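# Hang the clothes rail on two wall hooks

## Task

Place the clothes rail so it rests in both wall hooks, then open the gripper and move the arm away. The task fails if the gripper still holds the rail at the final check, and a rail that stays up only because the robot supports it does not count.

## Robot and tools

Robot: one xArm6-style arm with six revolute joints and a two-finger parallel gripper. There is only one arm, so every command row describes that single arm. The fingers point along the gripper's +z axis and close along its y axis. The reported hand point (end_effector_position, the origin of link pinch) sits between the finger pads when they are shut, roughly 2 cm behind the tips. When the fingers close, the tips move about 10 mm further out along +z.

Scene frame: the origin is on the table surface directly under the arm base. +z is up. +y is to the left when facing along +x. The base may be slightly tilted relative to the table. The printed hand position can be off from the real one, more so when the arm is stretched far out.

execute_actions takes "actions", a list holding zero or one item, plus an optional "pictures" flag.
- Empty list: sends nothing and returns the state along with camera images.
- Motion item {"rows": [[...]], "steps": N}: N is 7 to 15 control steps of 1/30 s each, and defaults to 15. Each row covers one step. If there are fewer rows than steps, the last row repeats.
- Wait item {"steps": N} with no rows: N can be up to 300. It sends no command and returns once N steps have passed since the previous result, with your writing time counted toward them.
- Images come back only when the list is empty or when "pictures": true is passed.
- If a call is refused, nothing reaches the robot.

Row layout: exactly 7 numbers in this order: waist, shoulder, elbow, forearm roll, wrist pitch, wrist roll, gripper opening.
- The first six are absolute target joint angles in radians, in the same convention as the Joint positions line. They are not offsets.
- Stated ranges: waist -6.283..6.283, shoulder -2.059..2.094, elbow -3.927..0.192, forearm roll -6.283..6.283, wrist pitch -1.693..3.142, wrist roll -6.283..6.283.
- A target more than 0.010 rad beyond a stated end, and also further out than the current angle, causes the whole call to be refused.
- A joint's true end may sit up to 0.010 rad either side of the stated one. Targets past the true end are clipped to it, and the result reports "joint sent to its limit". That message may refer to an earlier, still-running action. If it does not appear, that does not prove the joint has room left.
- The seventh number is the opening, on a unitless scale from -1 (closed) to +1 (fully open, an 0.084 m pad gap). It is an absolute command.

Motion behaviour:
- Each joint's target moves at most 3.14 rad/s and takes 0.16 s to reach full speed. All joints are slowed together so they arrive at the same moment.
- On every step, the target is kept within 0.623 rad of each joint's measured angle.
- If the targets would move the hand more than 70 mm from where it is measured, all of them are pulled back toward the current angles. Large moves therefore need several calls.
- Each result is taken 7 steps before the action ends. Those remaining steps run while you are writing, and the arm keeps heading to the last row you sent until it has nearly stopped. A slow or blocked move counts as stopped. Only a new action makes it go further or push harder. Fingers that are still moving finish their motion.

Gripping: grip_measured is the measured opening on the command scale. To keep hold of something, keep commanding a value well below grip_measured; a bigger gap squeezes harder, up to about 24 N per pad for objects up to about 6 cm wide. Closing fast can push harder than that, sometimes hard enough to force the fingers open. Sending back the grip_measured value you read still presses gently, and more weakly on wider parts, which may slip. Brief tugs on a held part or pushes on loose objects can happen at random.

Result lines:
- State line: end_effector_position (m), end_effector_quat_wxyz, and linear (m/s) and angular (rad/s) velocities, all in the scene frame.
- Joint positions and Joint velocities: the six joints (rad, rad/s), then the pad gap (m, m/s).
- Joint torques: total drive output per joint. These carry a per-unit offset, a scale factor and noise, and are nonzero even in free air.
- "joint command not followed": the clearance check changed or blocked targets on some steps. Mounting blocks and posts count as part of the arm for this check.
- HELD: marks steps on which all or part of your row was not sent.
- MOTOR HOT: warns from 65 °C. At 80 °C an OVER-TEMPERATURE FAULT applies the brakes until the motors cool. Holding loads heats the motors, even while you are thinking.
- TORQUE FAULT: a contact torque reached a joint's load limit. Limits in N m: waist 47.5, shoulder 47.5, elbow 28.5, forearm roll 28.5, wrist pitch 19, wrist roll 19, with the held object's weight included. The arm then backs that joint off slightly, pauses 10 s and drops the rest of the call.

zoom_image: {"camera", "region"}. camera is one of cam_head_left, cam_head_right, cam_high, cam_wrist, all 672x504. region is [x0, y0, x1, y1] in pixels of that camera's latest full image, measured from the top-left corner, at most 504x504. cam_wrist is fixed to the gripper (optical frame: +z forward, +x right, +y down).

read_manual: returns only the URDF licence texts (section "licences"). It does not move the robot.

finished_scene: {"scene": number of the current scene}. It ends that scene for good and reports whether the task succeeded. Before calling it, make sure the rail sits in both hooks, the fingers are open and the arm has moved clear. If you reply without any tool call, all the remaining work ends.

Avoid: dropping or flinging the rail, knocking anything off the table (that fails the task), slamming into things or pushing hard, closing the gripper fast on an object, and long holds that overheat the motors. Any stop of the arm is costly. Moving efficiently and smoothly is preferred.

Each tool is called as name(argument=value, ...) on one line, values as JSON.

## Session

execute_actions(actions=[])

Scene clock: 0.00 s of 5700.00 s.
end_effector_position=(+0.4245, +0.2275, +0.2629) grip_measured=+1.00 end_effector_quat_wxyz=(-0.108, +0.914, +0.222, +0.322) end_effector_velocity=(-0.000, -0.000, -0.000) end_effector_angular_velocity=(-0.001, +0.001, -0.000)
Joint positions: [ 0.553  0.067 -0.759  2.441  0.053 -2.321  0.084]
Joint velocities: [ 0.     0.001  0.     0.    -0.    -0.     0.   ]
Joint torques (N m, as the arm reports them, + toward a larger angle): no reading
Motor temperatures (°C, as the motors report them): [34 30 35 37 34 36]

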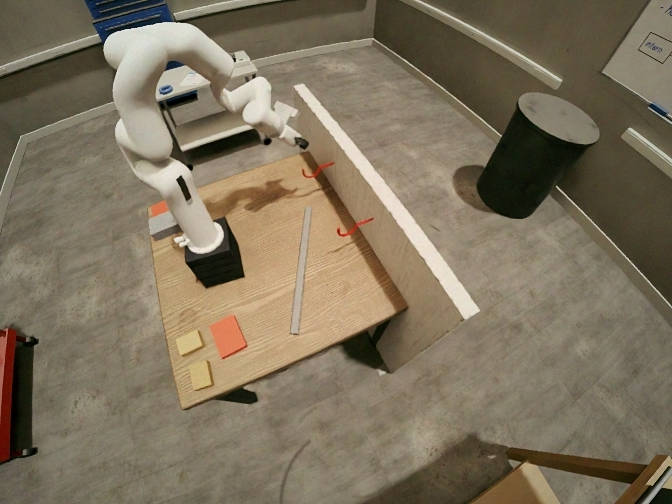

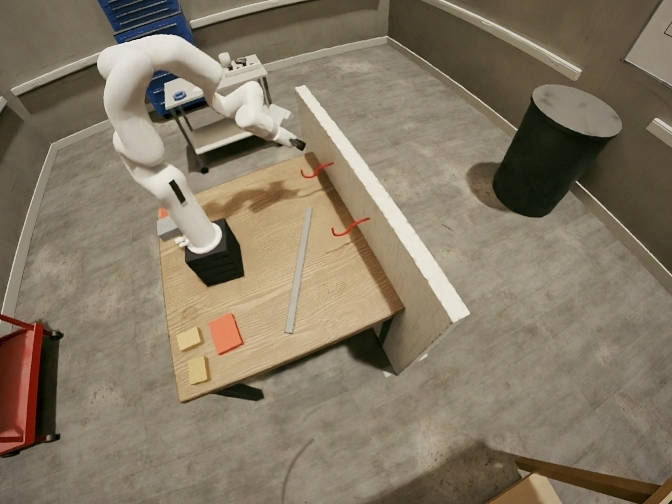

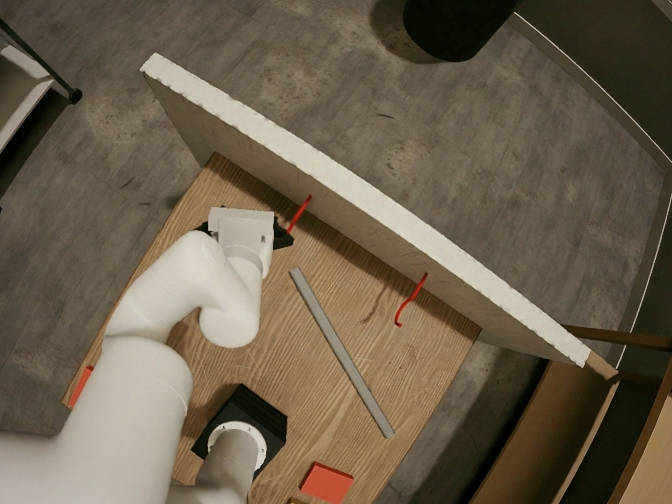

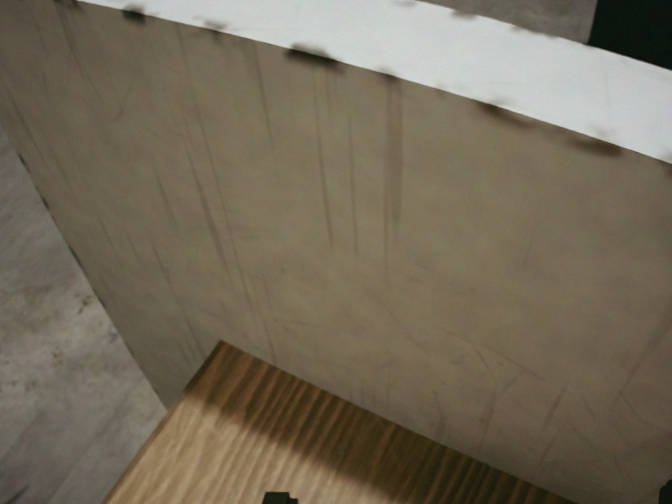

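zoom_image(camera="cam_high", region=[180, 150, 500, 470])

zoom_image(camera="cam_head_left", region=[260, 130, 420, 350])

zoom_image(camera="cam_head_left", region=[290, 150, 390, 250])

Region (180, 150, 500, 470) of cam_high's 672x504 image, scaled by 1.575, with more detail than that image has.

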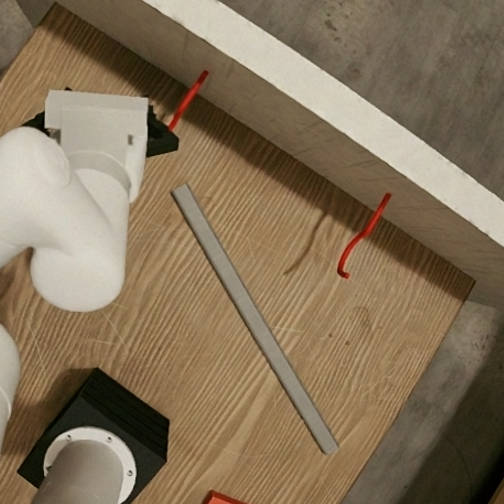

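Region (260, 130, 420, 350) of cam_head_left's 672x504 image, scaled by 2.291, with more detail than that image has; it fills the left 367 columns of this view, and the rest is white.

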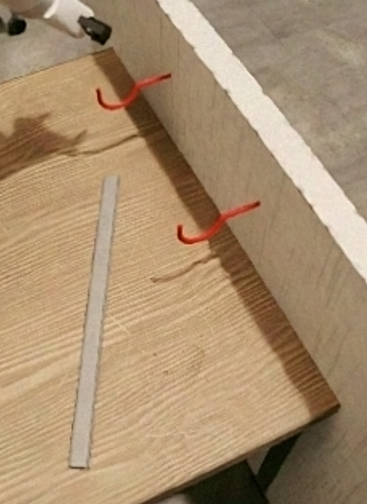

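Region (290, 150, 390, 250) of cam_head_left's 672x504 image, scaled by 5.040, with more detail than that image has.

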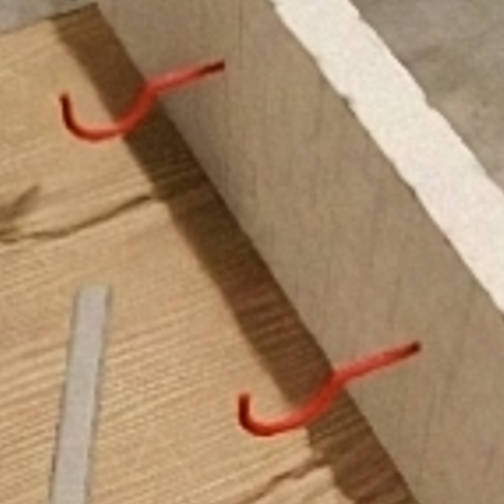

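execute_actions(actions=[{"rows": [[0.25,-0.3,-0.79,1.2,0.35,-1.3,1]], "steps": 15}])

execute_actions(actions=[{"rows": [[-0.25,-0.647,-0.818,0,1.465,-0.24,1]], "steps": 15}])

execute_actions(actions=[{"steps": 20}], pictures=true)

Scene clock: 6.70 s of 5700.00 s.
end_effector_position=(+0.4672, +0.2201, +0.3246) grip_measured=+1.00 end_effector_quat_wxyz=(-0.144, +0.891, +0.196, +0.383) end_effector_velocity=(+0.189, -0.054, +0.325) end_effector_angular_velocity=(+0.544, -0.484, -0.095)
Joint positions: [ 0.475 -0.028 -0.768  2.271  0.13  -2.152  0.084]
Joint velocities: [-0.397 -0.485 -0.039 -0.974  0.388  0.973 -0.   ]
Joint torques (N m, as the arm reports them, + toward a larger angle): [ -1.44 -22.61 -16.09  -0.4   -0.27  -0.31]
Motor temperatures (°C, as the motors report them): [34 30 36 37 34 36]
Steps of this call (steps 1 to 90: nothing new was sent; then 3.43 s passed at rest; steps 91 to 98: the first 8 steps of this action). Readings (joint positions):
91: [0.552 0.067 -0.759 2.440 0.054 -2.321]
92: [0.551 0.065 -0.758 2.436 0.056 -2.316]
94: [0.533 0.043 -0.757 2.396 0.075 -2.276]
98: the state above

Scene clock: 7.20 s of 5700.00 s.
end_effector_position=(+0.5229, +0.1723, +0.4898) grip_measured=+1.00 end_effector_quat_wxyz=(-0.228, +0.833, +0.159, +0.479) end_effector_velocity=(+0.022, -0.131, +0.331) end_effector_angular_velocity=(+0.439, -0.281, +0.112)
Joint positions: [ 0.229 -0.27  -0.787  1.747  0.381 -1.627  0.084]
Joint velocities: [-0.664 -0.516 -0.032 -0.831  0.796  0.827 -0.   ]
Joint torques (N m, as the arm reports them, + toward a larger angle): [ -2.41 -22.56 -21.34  -1.33  -0.05   0.  ]
Motor temperatures (°C, as the motors report them): [34 30 36 37 34 36]
Steps of this call (steps 1 to 7: the last 7 steps of your previous action; steps 8 to 15: the first 8 steps of this action). Readings (joint positions):
8: [0.371 -0.154 -0.778 1.943 0.231 -1.824]
9: [0.356 -0.170 -0.779 1.894 0.247 -1.775]
11: [0.317 -0.202 -0.782 1.822 0.286 -1.703]
15: the state above

Scene clock: 7.87 s of 5700.00 s.
end_effector_position=(+0.3801, +0.1055, +0.5399) grip_measured=+1.00 end_effector_quat_wxyz=(-0.270, +0.932, +0.135, +0.199) end_effector_velocity=(-0.239, -0.245, -0.216) end_effector_angular_velocity=(-1.070, +1.451, -0.582)
Joint positions: [-0.188 -0.598 -0.813  0.748  1.257 -0.638  0.084]
Joint velocities: [-0.219 -0.17  -0.013 -1.684  0.741  1.417 -0.   ]
Joint torques (N m, as the arm reports them, + toward a larger angle): [ -1.03 -10.82 -21.27   0.94  -1.34  -0.99]
Motor temperatures (°C, as the motors report them): [34 30 37 37 34 36]
Kept back: nothing.
Steps of this call (steps 1 to 7: the last 7 steps of your previous action; steps 8 to 20: the robot went on to your last target). Readings (joint positions):
1: [0.207 -0.288 -0.788 1.717 0.409 -1.598]
2: [0.183 -0.307 -0.790 1.687 0.440 -1.567]
4: [0.133 -0.346 -0.793 1.620 0.507 -1.500]
8: [0.026 -0.430 -0.800 1.446 0.680 -1.326]
20: the state above

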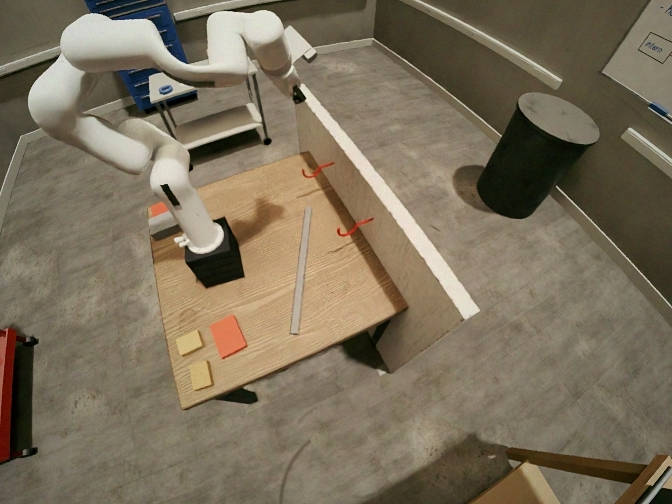

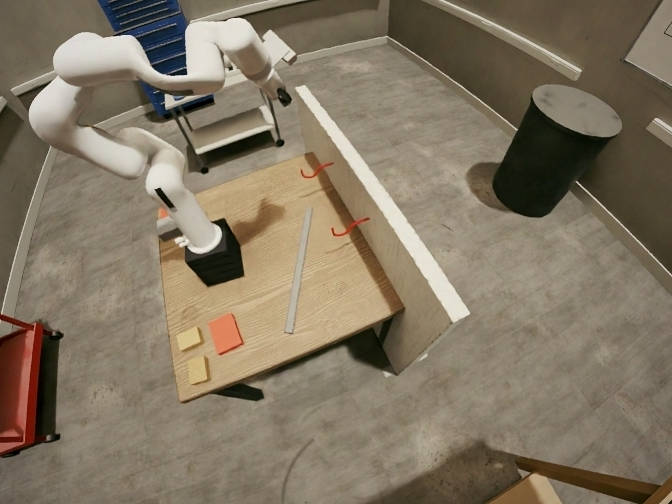

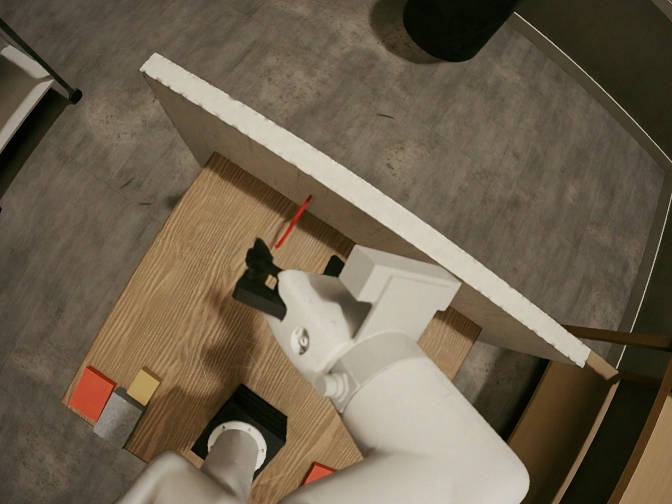

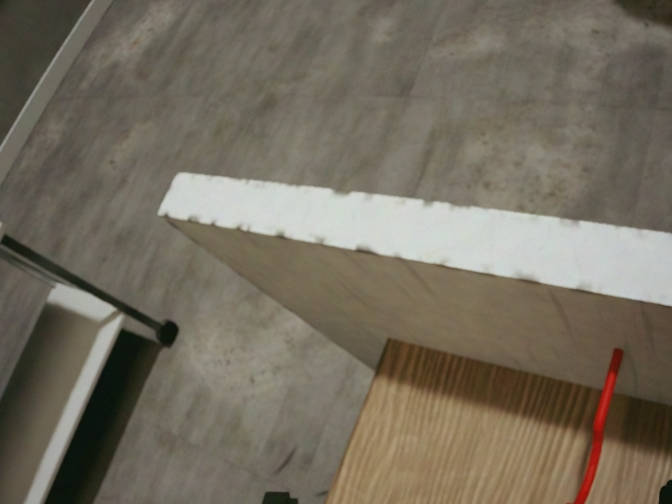

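execute_actions(actions=[{"steps": 25}], pictures=true)

Scene clock: 8.70 s of 5700.00 s.
end_effector_position=(+0.2902, -0.0493, +0.4912) grip_measured=+1.00 end_effector_quat_wxyz=(+0.030, +1.000, +0.002, -0.003) end_effector_velocity=(-0.002, -0.004, +0.000) end_effector_angular_velocity=(-0.015, +0.006, -0.008)
Joint positions: [-0.25  -0.647 -0.818  0.002  1.465 -0.241  0.084]
Joint velocities: [-0.002 -0.001 -0.    -0.016  0.004  0.007 -0.   ]
Joint torques (N m, as the arm reports them, + toward a larger angle): [ -1.49 -10.01 -20.97   0.3   -1.32  -0.38]
Motor temperatures (°C, as the motors report them): [34 30 37 37 34 36]
Kept back: nothing.
Steps of this call (steps 1 to 25: the robot went on to your last target). Readings (joint positions):
1: [-0.195 -0.604 -0.814 0.692 1.280 -0.594]
2: [-0.201 -0.608 -0.814 0.636 1.301 -0.554]
4: [-0.211 -0.616 -0.815 0.525 1.335 -0.488]
8: [-0.227 -0.629 -0.816 0.306 1.390 -0.383]
25: the state above

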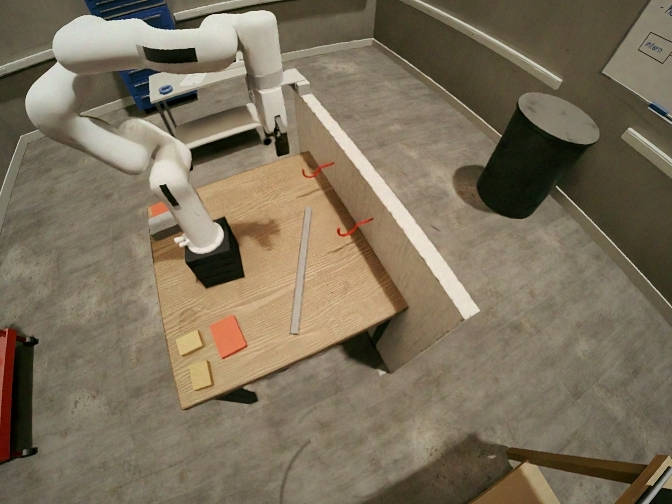

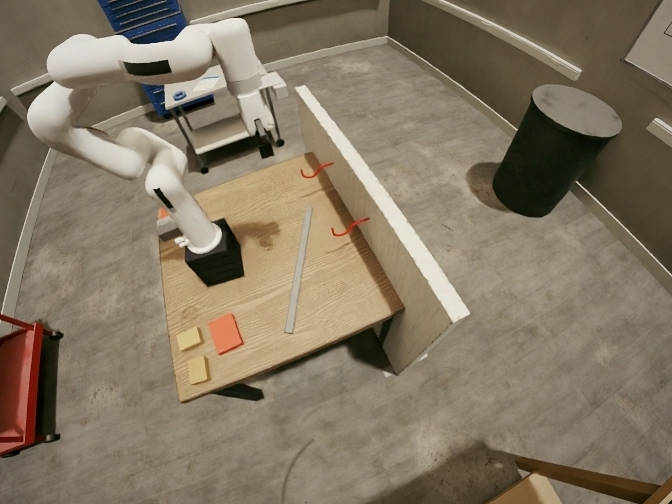

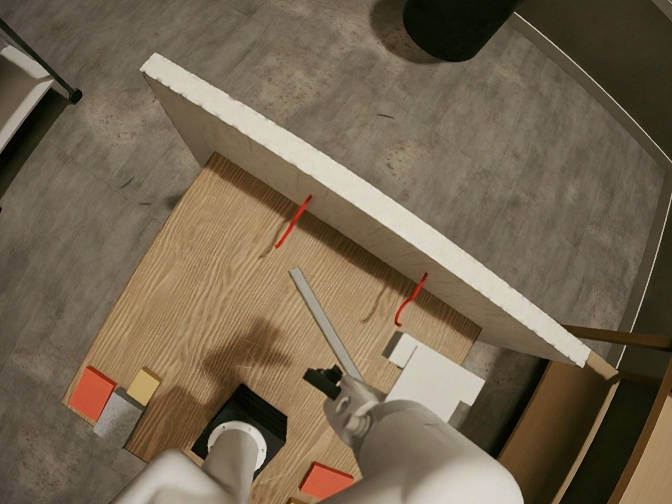

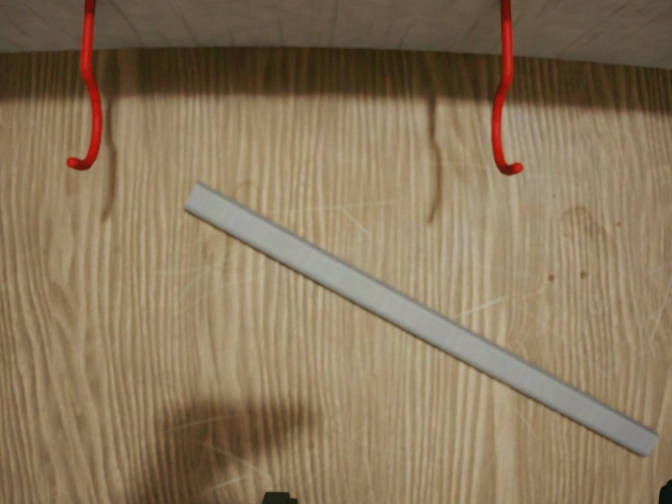

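execute_actions(actions=[])

zoom_image(camera="cam_wrist", region=[40, 0, 290, 250])

zoom_image(camera="cam_wrist", region=[400, 0, 600, 200])

zoom_image(camera="cam_wrist", region=[520, 350, 672, 502])

Scene clock: 8.90 s of 5700.00 s.
end_effector_position=(+0.2900, -0.0497, +0.4912) grip_measured=+1.00 end_effector_quat_wxyz=(+0.031, +1.000, +0.002, -0.004) end_effector_velocity=(-0.000, -0.001, -0.000) end_effector_angular_velocity=(-0.003, +0.001, -0.001)
Joint positions: [-0.25  -0.647 -0.818  0.     1.465 -0.24   0.084]
Joint velocities: [ 0.     0.     0.    -0.003  0.     0.002 -0.   ]
Joint torques (N m, as the arm reports them, + toward a larger angle): [ -1.29 -10.01 -21.01   0.16  -1.32  -0.33]
Motor temperatures (°C, as the motors report them): [34 30 37 37 34 36]
Kept back: nothing.
Steps of this call (steps 1 to 6: the robot went on to your last target). Readings (joint positions):
1: [-0.250 -0.647 -0.818 0.001 1.465 -0.241]
2: [-0.250 -0.647 -0.818 0.001 1.465 -0.240]
4: [-0.250 -0.647 -0.818 0.001 1.465 -0.240]
6: the state above

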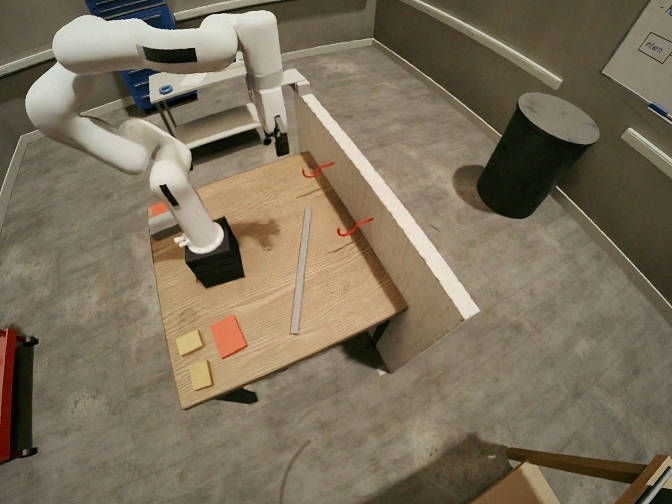

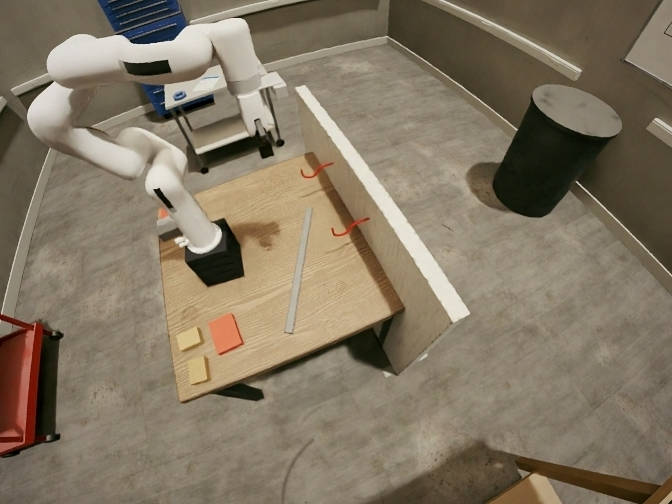

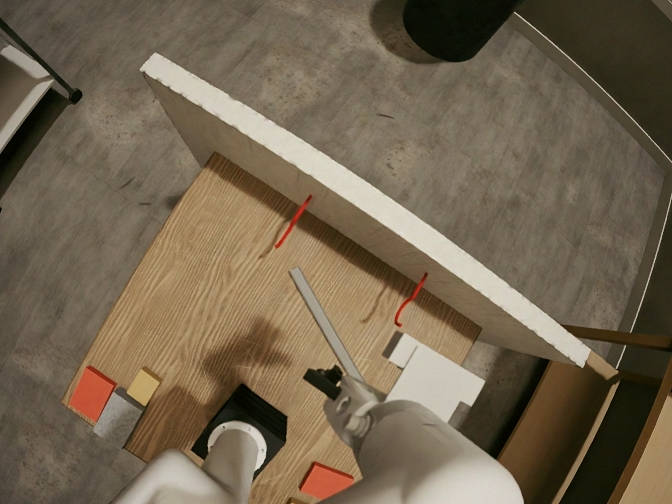

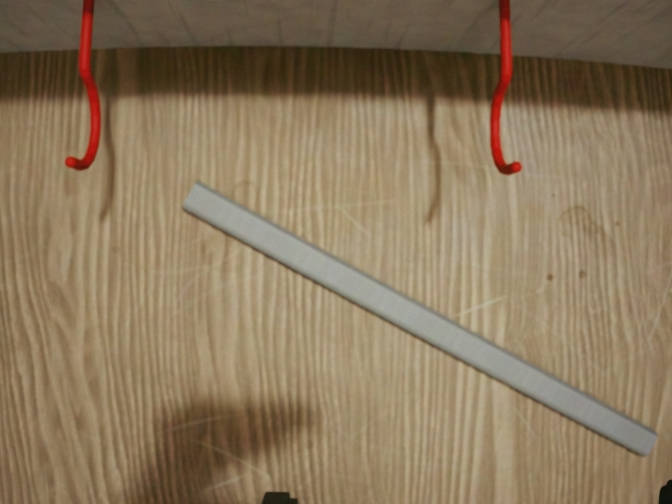

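Region (40, 0, 290, 250) of cam_wrist's 672x504 image, scaled by 2.016, with more detail than that image has.

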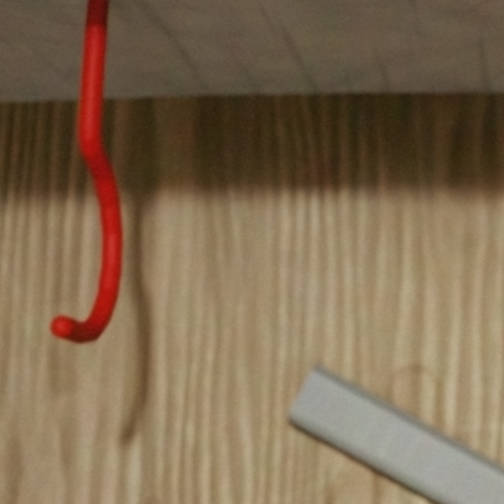

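Region (400, 0, 600, 200) of cam_wrist's 672x504 image, scaled by 2.520, with more detail than that image has.

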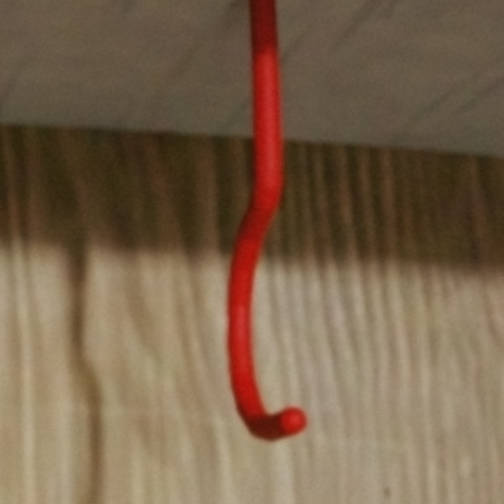

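Region (520, 350, 672, 502) of cam_wrist's 672x504 image, scaled by 3.316, with more detail than that image has.

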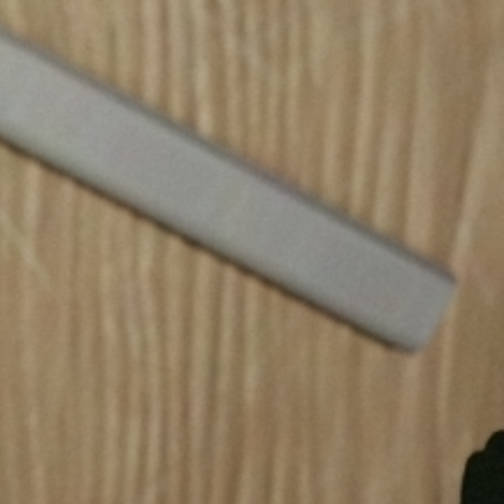

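zoom_image(camera="cam_head_left", region=[275, 305, 320, 345])

Region (275, 305, 320, 345) of cam_head_left's 672x504 image, scaled by 11.200, with more detail than that image has.

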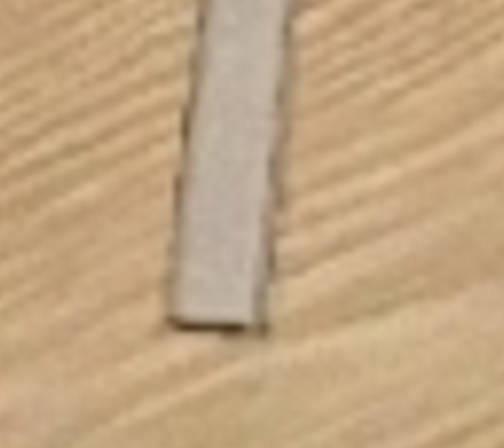

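execute_actions(actions=[{"rows": [[-0.42,-0.429,-0.344,0,0.79,-1.2,0.4]], "steps": 14}])

execute_actions(actions=[{"rows": [[-0.4695,0.3535,-0.3949,0,0.0624,-1.5325,0.4]], "steps": 15}])

execute_actions(actions=[{"steps": 25}], pictures=true)

Scene clock: 14.63 s of 5700.00 s.
end_effector_position=(+0.2984, -0.0675, +0.4409) grip_measured=+0.40 end_effector_quat_wxyz=(+0.029, +0.998, +0.057, -0.011) end_effector_velocity=(+0.021, -0.115, -0.361) end_effector_angular_velocity=(+0.051, +0.162, +0.797)
Joint positions: [-0.289 -0.596 -0.707 -0.     1.316 -0.39   0.061]
Joint velocities: [-0.266  0.363  0.779 -0.    -1.021 -1.072 -0.004]
Joint torques (N m, as the arm reports them, + toward a larger angle): [ -0.87 -14.81 -24.56   0.2   -1.58  -0.45]
Motor temperatures (°C, as the motors report them): [34 30 38 37 34 36]
Steps of this call (steps 1 to 15: the robot went on to your last target; steps 16 to 90: nothing new was sent; then 2.50 s passed at rest; steps 91 to 97: the first 7 steps of this action). Readings (joint positions):
91: [-0.250 -0.647 -0.818 0.000 1.465 -0.240]
92: [-0.251 -0.646 -0.815 0.000 1.460 -0.245]
94: [-0.262 -0.634 -0.789 0.000 1.417 -0.287]
97: the state above

Scene clock: 15.13 s of 5700.00 s.
end_effector_position=(+0.3018, -0.1155, +0.2842) grip_measured=+0.39 end_effector_quat_wxyz=(+0.014, +0.949, +0.312, -0.030) end_effector_velocity=(+0.023, -0.083, -0.335) end_effector_angular_velocity=(+0.098, +0.157, +0.926)
Joint positions: [-0.399 -0.297 -0.463 -0.     0.803 -1.022  0.061]
Joint velocities: [-0.15   1.126  0.13  -0.    -1.13  -1.085 -0.   ]
Joint torques (N m, as the arm reports them, + toward a larger angle): [ -1.42 -15.07 -16.91   0.33  -1.17  -0.34]
Motor temperatures (°C, as the motors report them): [34 30 38 37 34 36]
Steps of this call (steps 1 to 7: the last 7 steps of your previous action; steps 8 to 15: the first 8 steps of this action). Readings (joint positions):
8: [-0.357 -0.510 -0.520 -0.000 1.045 -0.757]
9: [-0.365 -0.497 -0.499 -0.000 1.011 -0.811]
11: [-0.378 -0.445 -0.477 -0.000 0.947 -0.892]
15: the state above

Scene clock: 15.97 s of 5700.00 s.
end_effector_position=(+0.2797, -0.1419, +0.1051) grip_measured=+0.39 end_effector_quat_wxyz=(+0.017, +0.859, +0.511, -0.024) end_effector_velocity=(-0.006, +0.001, -0.008) end_effector_angular_velocity=(+0.002, +0.004, +0.018)
Joint positions: [-0.469  0.35  -0.396 -0.     0.066 -1.53   0.061]
Joint velocities: [-0.003  0.029  0.006  0.    -0.031 -0.021 -0.   ]
Joint torques (N m, as the arm reports them, + toward a larger angle): [ -1.75 -23.32  -8.36   0.44  -1.1   -0.32]
Motor temperatures (°C, as the motors report them): [34 30 38 37 34 36]
Kept back: nothing.
Steps of this call (steps 1 to 7: the last 7 steps of your previous action; steps 8 to 25: the robot went on to your last target). Readings (joint positions):
1: [-0.404 -0.259 -0.458 -0.000 0.765 -1.057]
2: [-0.408 -0.220 -0.453 -0.000 0.727 -1.090]
4: [-0.416 -0.144 -0.445 -0.000 0.648 -1.151]
8: [-0.433 0.011 -0.430 -0.000 0.469 -1.270]
25: the state above

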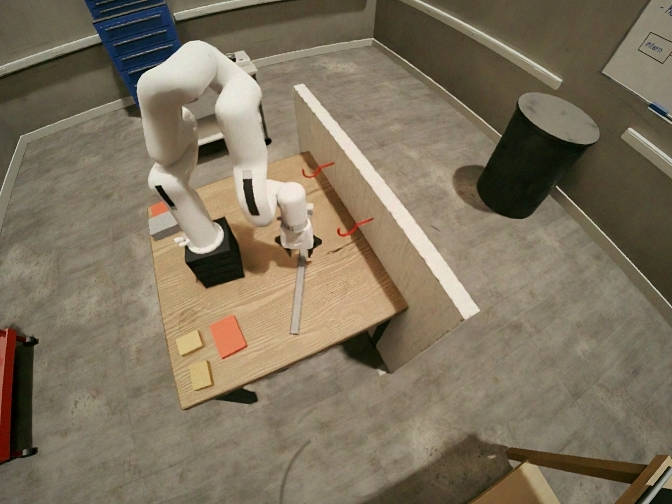

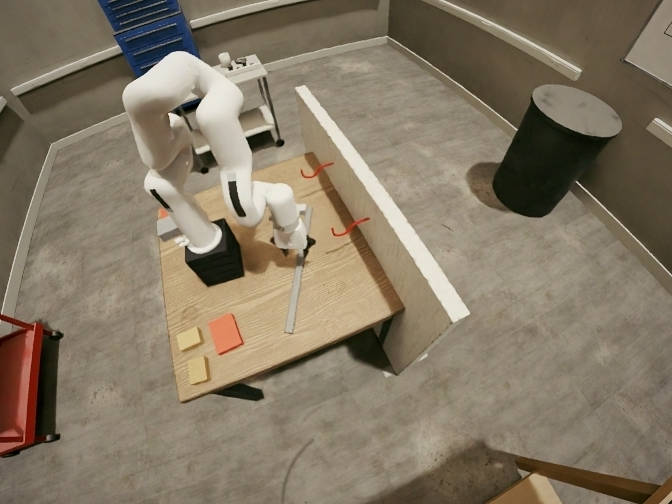

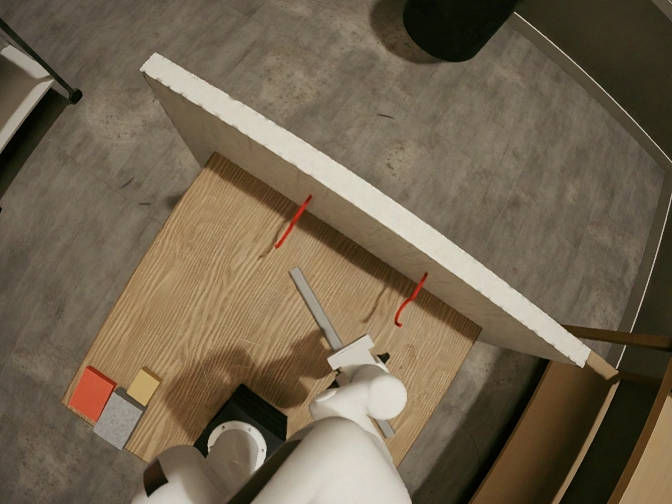

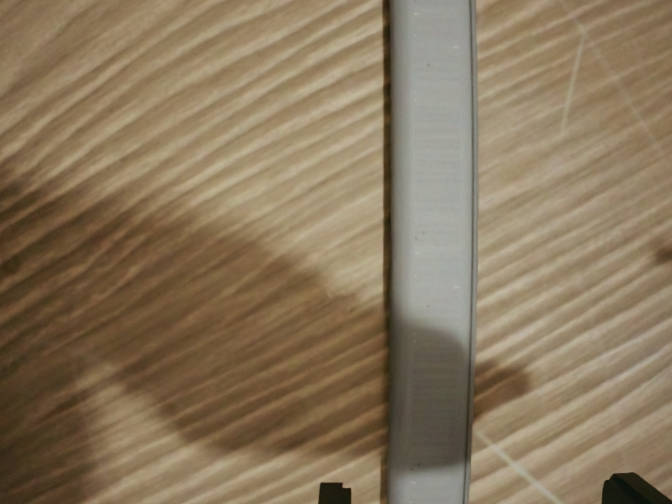

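execute_actions(actions=[{"rows": [[-0.4695,0.45,-0.425,0,-0.004,-1.5325,0.4],[-0.4695,0.45,-0.425,0,-0.004,-1.5325,0.4],[-0.4695,0.45,-0.425,0,-0.004,-1.5325,0.4],[-0.4695,0.54,-0.457,0,-0.062,-1.5325,0.4],[-0.4695,0.54,-0.457,0,-0.062,-1.5325,0.4],[-0.4695,0.54,-0.457,0,-0.062,-1.5325,0.4],[-0.4695,0.63,-0.493,0,-0.116,-1.5325,0.4],[-0.4695,0.63,-0.493,0,-0.116,-1.5325,0.4],[-0.4695,0.63,-0.493,0,-0.116,-1.5325,0.4],[-0.4695,0.70,-0.525,0,-0.154,-1.5325,0.4]], "steps": 15}])

execute_actions(actions=[{"steps": 22}], pictures=true)

Scene clock: 17.13 s of 5700.00 s.
end_effector_position=(+0.2792, -0.1438, +0.0743) grip_measured=+0.39 end_effector_quat_wxyz=(+0.016, +0.858, +0.512, -0.025) end_effector_velocity=(-0.002, -0.011, -0.187) end_effector_angular_velocity=(+0.004, +0.009, -0.000)
Joint positions: [-0.47   0.49  -0.44   0.    -0.029 -1.533  0.061]
Joint velocities: [ 0.     0.85  -0.301  0.    -0.54  -0.     0.   ]
Joint torques (N m, as the arm reports them, + toward a larger angle): [ -1.68 -22.14  -7.41   0.55  -1.39  -0.33]
Motor temperatures (°C, as the motors report them): [34 30 38 37 34 36]
Steps of this call (steps 1 to 27: the robot went on to your last target; steps 28 to 35: the first 8 steps of this action). Readings (joint positions):
28: [-0.469 0.354 -0.395 0.000 0.062 -1.533]
29: [-0.469 0.358 -0.396 0.000 0.059 -1.533]
31: [-0.469 0.388 -0.407 -0.000 0.037 -1.532]
35: the state above

Scene clock: 17.87 s of 5700.00 s.
end_effector_position=(+0.2788, -0.1467, +0.0272) grip_measured=+0.39 end_effector_quat_wxyz=(+0.016, +0.858, +0.512, -0.025) end_effector_velocity=(-0.001, +0.000, -0.001) end_effector_angular_velocity=(+0.001, +0.002, -0.001)
Joint positions: [-0.469  0.699 -0.525  0.    -0.154 -1.533  0.061]
Joint velocities: [-0.001  0.005 -0.001  0.    -0.001  0.    -0.   ]
Joint torques (N m, as the arm reports them, + toward a larger angle): [ -1.84 -26.43  -4.15   0.48  -1.26  -0.36]
Motor temperatures (°C, as the motors report them): [34 30 38 37 34 36]
Kept back: nothing.
Steps of this call (steps 1 to 7: the last 7 steps of your previous action; steps 8 to 22: the robot went on to your last target). Readings (joint positions):
1: [-0.470 0.520 -0.451 0.000 -0.047 -1.533]
2: [-0.470 0.548 -0.461 -0.000 -0.064 -1.532]
4: [-0.470 0.604 -0.484 -0.000 -0.098 -1.533]
8: [-0.470 0.675 -0.513 -0.000 -0.138 -1.533]
22: the state above

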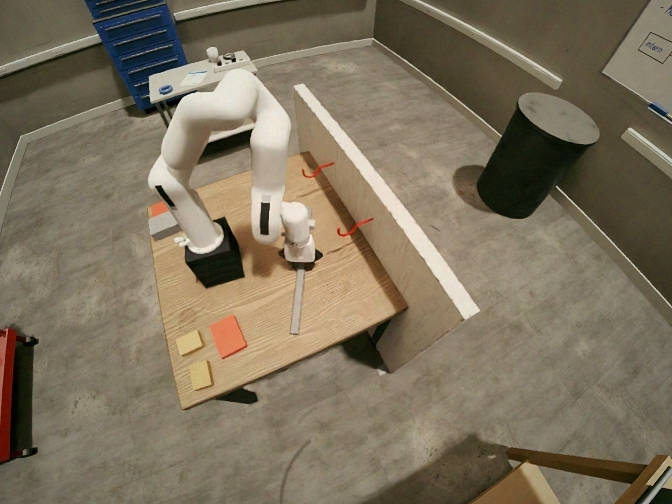

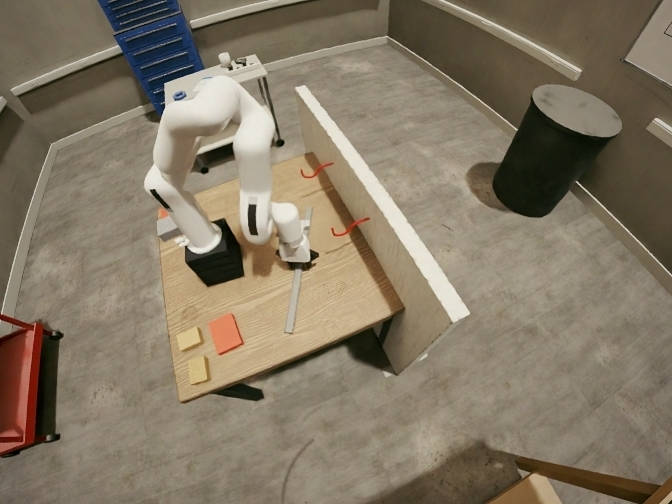

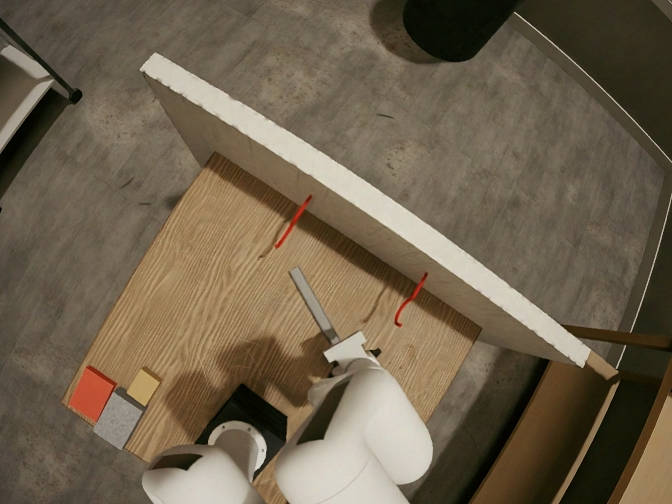

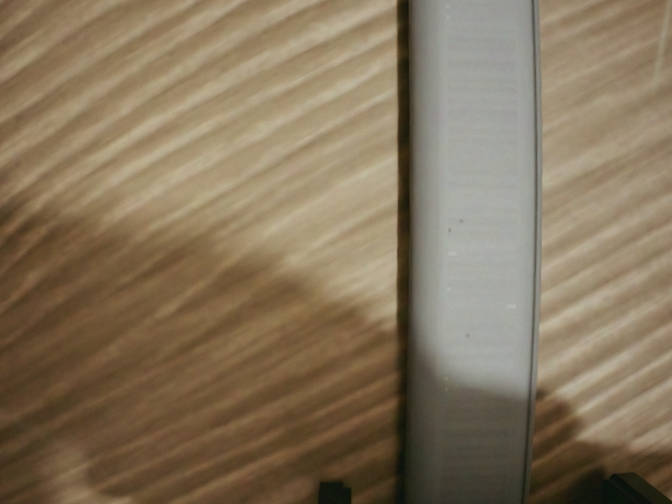

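execute_actions(actions=[{"rows": [[-0.4695,0.7085,-0.529,0,-0.158,-1.5325,0.3],[-0.4695,0.7085,-0.529,0,-0.158,-1.5325,0.2],[-0.4695,0.7085,-0.529,0,-0.158,-1.5325,0.1],[-0.4695,0.7085,-0.529,0,-0.158,-1.5325,0.0],[-0.4695,0.7085,-0.529,0,-0.158,-1.5325,-0.1],[-0.4695,0.7085,-0.529,0,-0.158,-1.5325,-0.18],[-0.4695,0.7085,-0.529,0,-0.158,-1.5325,-0.25],[-0.4695,0.7085,-0.529,0,-0.158,-1.5325,-0.32],[-0.4695,0.7085,-0.529,0,-0.158,-1.5325,-0.4],[-0.4695,0.7085,-0.529,0,-0.158,-1.5325,-0.5],[-0.4695,0.7085,-0.529,0,-0.158,-1.5325,-0.6],[-0.4695,0.7085,-0.529,0,-0.158,-1.5325,-0.7],[-0.4695,0.7085,-0.529,0,-0.158,-1.5325,-0.8],[-0.4695,0.7085,-0.529,0,-0.158,-1.5325,-0.9],[-0.4695,0.7085,-0.529,0,-0.158,-1.5325,-1]], "steps": 15}])

execute_actions(actions=[{"steps": 10}], pictures=true)

Scene clock: 19.00 s of 5700.00 s.
end_effector_position=(+0.2784, -0.1466, +0.0253) grip_measured=-0.23 end_effector_quat_wxyz=(+0.016, +0.858, +0.512, -0.025) end_effector_velocity=(-0.007, +0.004, -0.004) end_effector_angular_velocity=(+0.012, +0.023, +0.001)
Joint positions: [-0.47   0.707 -0.528 -0.    -0.157 -1.532  0.034]
Joint velocities: [ 0.001  0.007  0.    -0.001  0.018 -0.001 -0.097]
Joint torques (N m, as the arm reports them, + toward a larger angle): [ -1.72 -26.18  -4.35   0.51  -1.8   -0.38]
Motor temperatures (°C, as the motors report them): [34 30 38 37 34 36]
Steps of this call (steps 1 to 15: the robot went on to your last target; steps 16 to 26: nothing new was sent; steps 27 to 34: the first 8 steps of this action). Readings (joint positions):
27: [-0.469 0.700 -0.525 0.000 -0.154 -1.533]
28: [-0.469 0.701 -0.526 0.000 -0.155 -1.533]
30: [-0.469 0.704 -0.527 -0.000 -0.156 -1.532]
34: the state above

Scene clock: 19.33 s of 5700.00 s.
end_effector_position=(+0.2782, -0.1465, +0.0251) grip_measured=-0.34 end_effector_quat_wxyz=(+0.016, +0.858, +0.512, -0.025) end_effector_velocity=(+0.000, +0.000, -0.000) end_effector_angular_velocity=(-0.000, -0.001, +0.002)
Joint positions: [-0.47   0.708 -0.528  0.    -0.158 -1.533  0.029]
Joint velocities: [ 0.001  0.    -0.001  0.    -0.001 -0.001  0.   ]
Joint torques (N m, as the arm reports them, + toward a larger angle): [ -1.69 -25.18  -5.73   0.45  -1.53  -0.31]
Motor temperatures (°C, as the motors report them): [34 30 38 37 34 36]
Kept back: nothing.
Steps of this call (steps 1 to 7: the last 7 steps of your previous action; steps 8 to 10: the robot went on to your last target). Readings (joint positions):
1: [-0.469 0.708 -0.528 -0.000 -0.157 -1.532]
2: [-0.470 0.708 -0.528 0.000 -0.158 -1.533]
4: [-0.470 0.708 -0.528 0.000 -0.158 -1.533]
8: [-0.470 0.708 -0.528 0.000 -0.158 -1.533]
10: the state above

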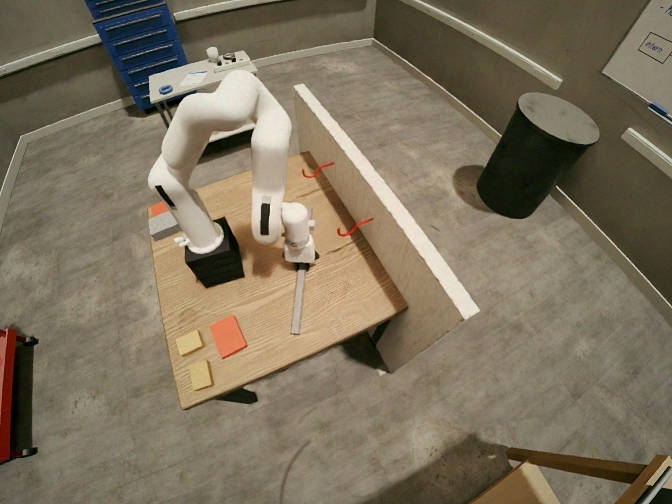

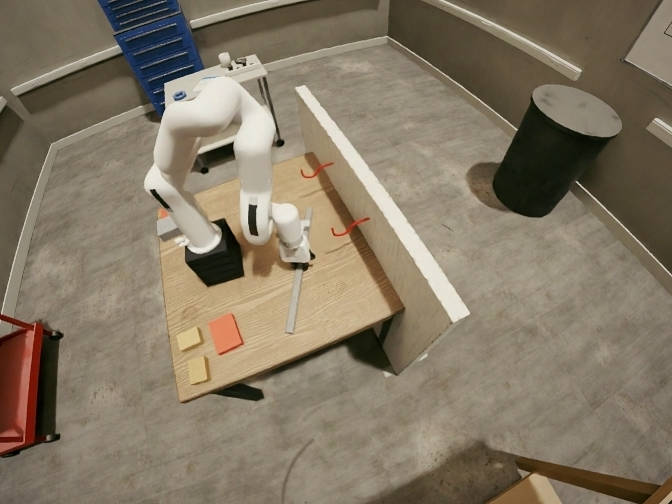

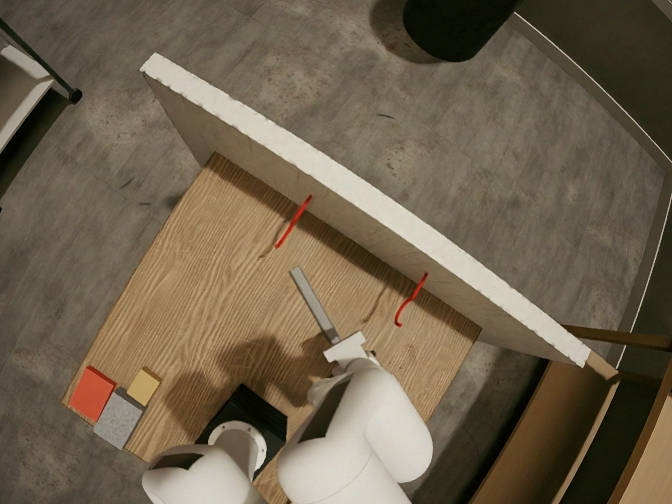

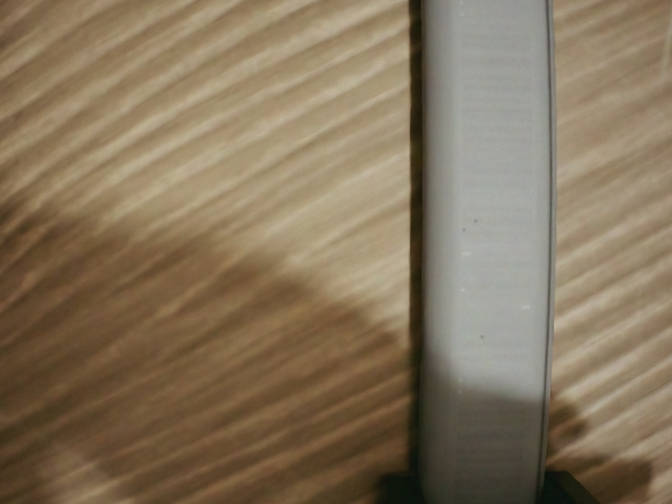

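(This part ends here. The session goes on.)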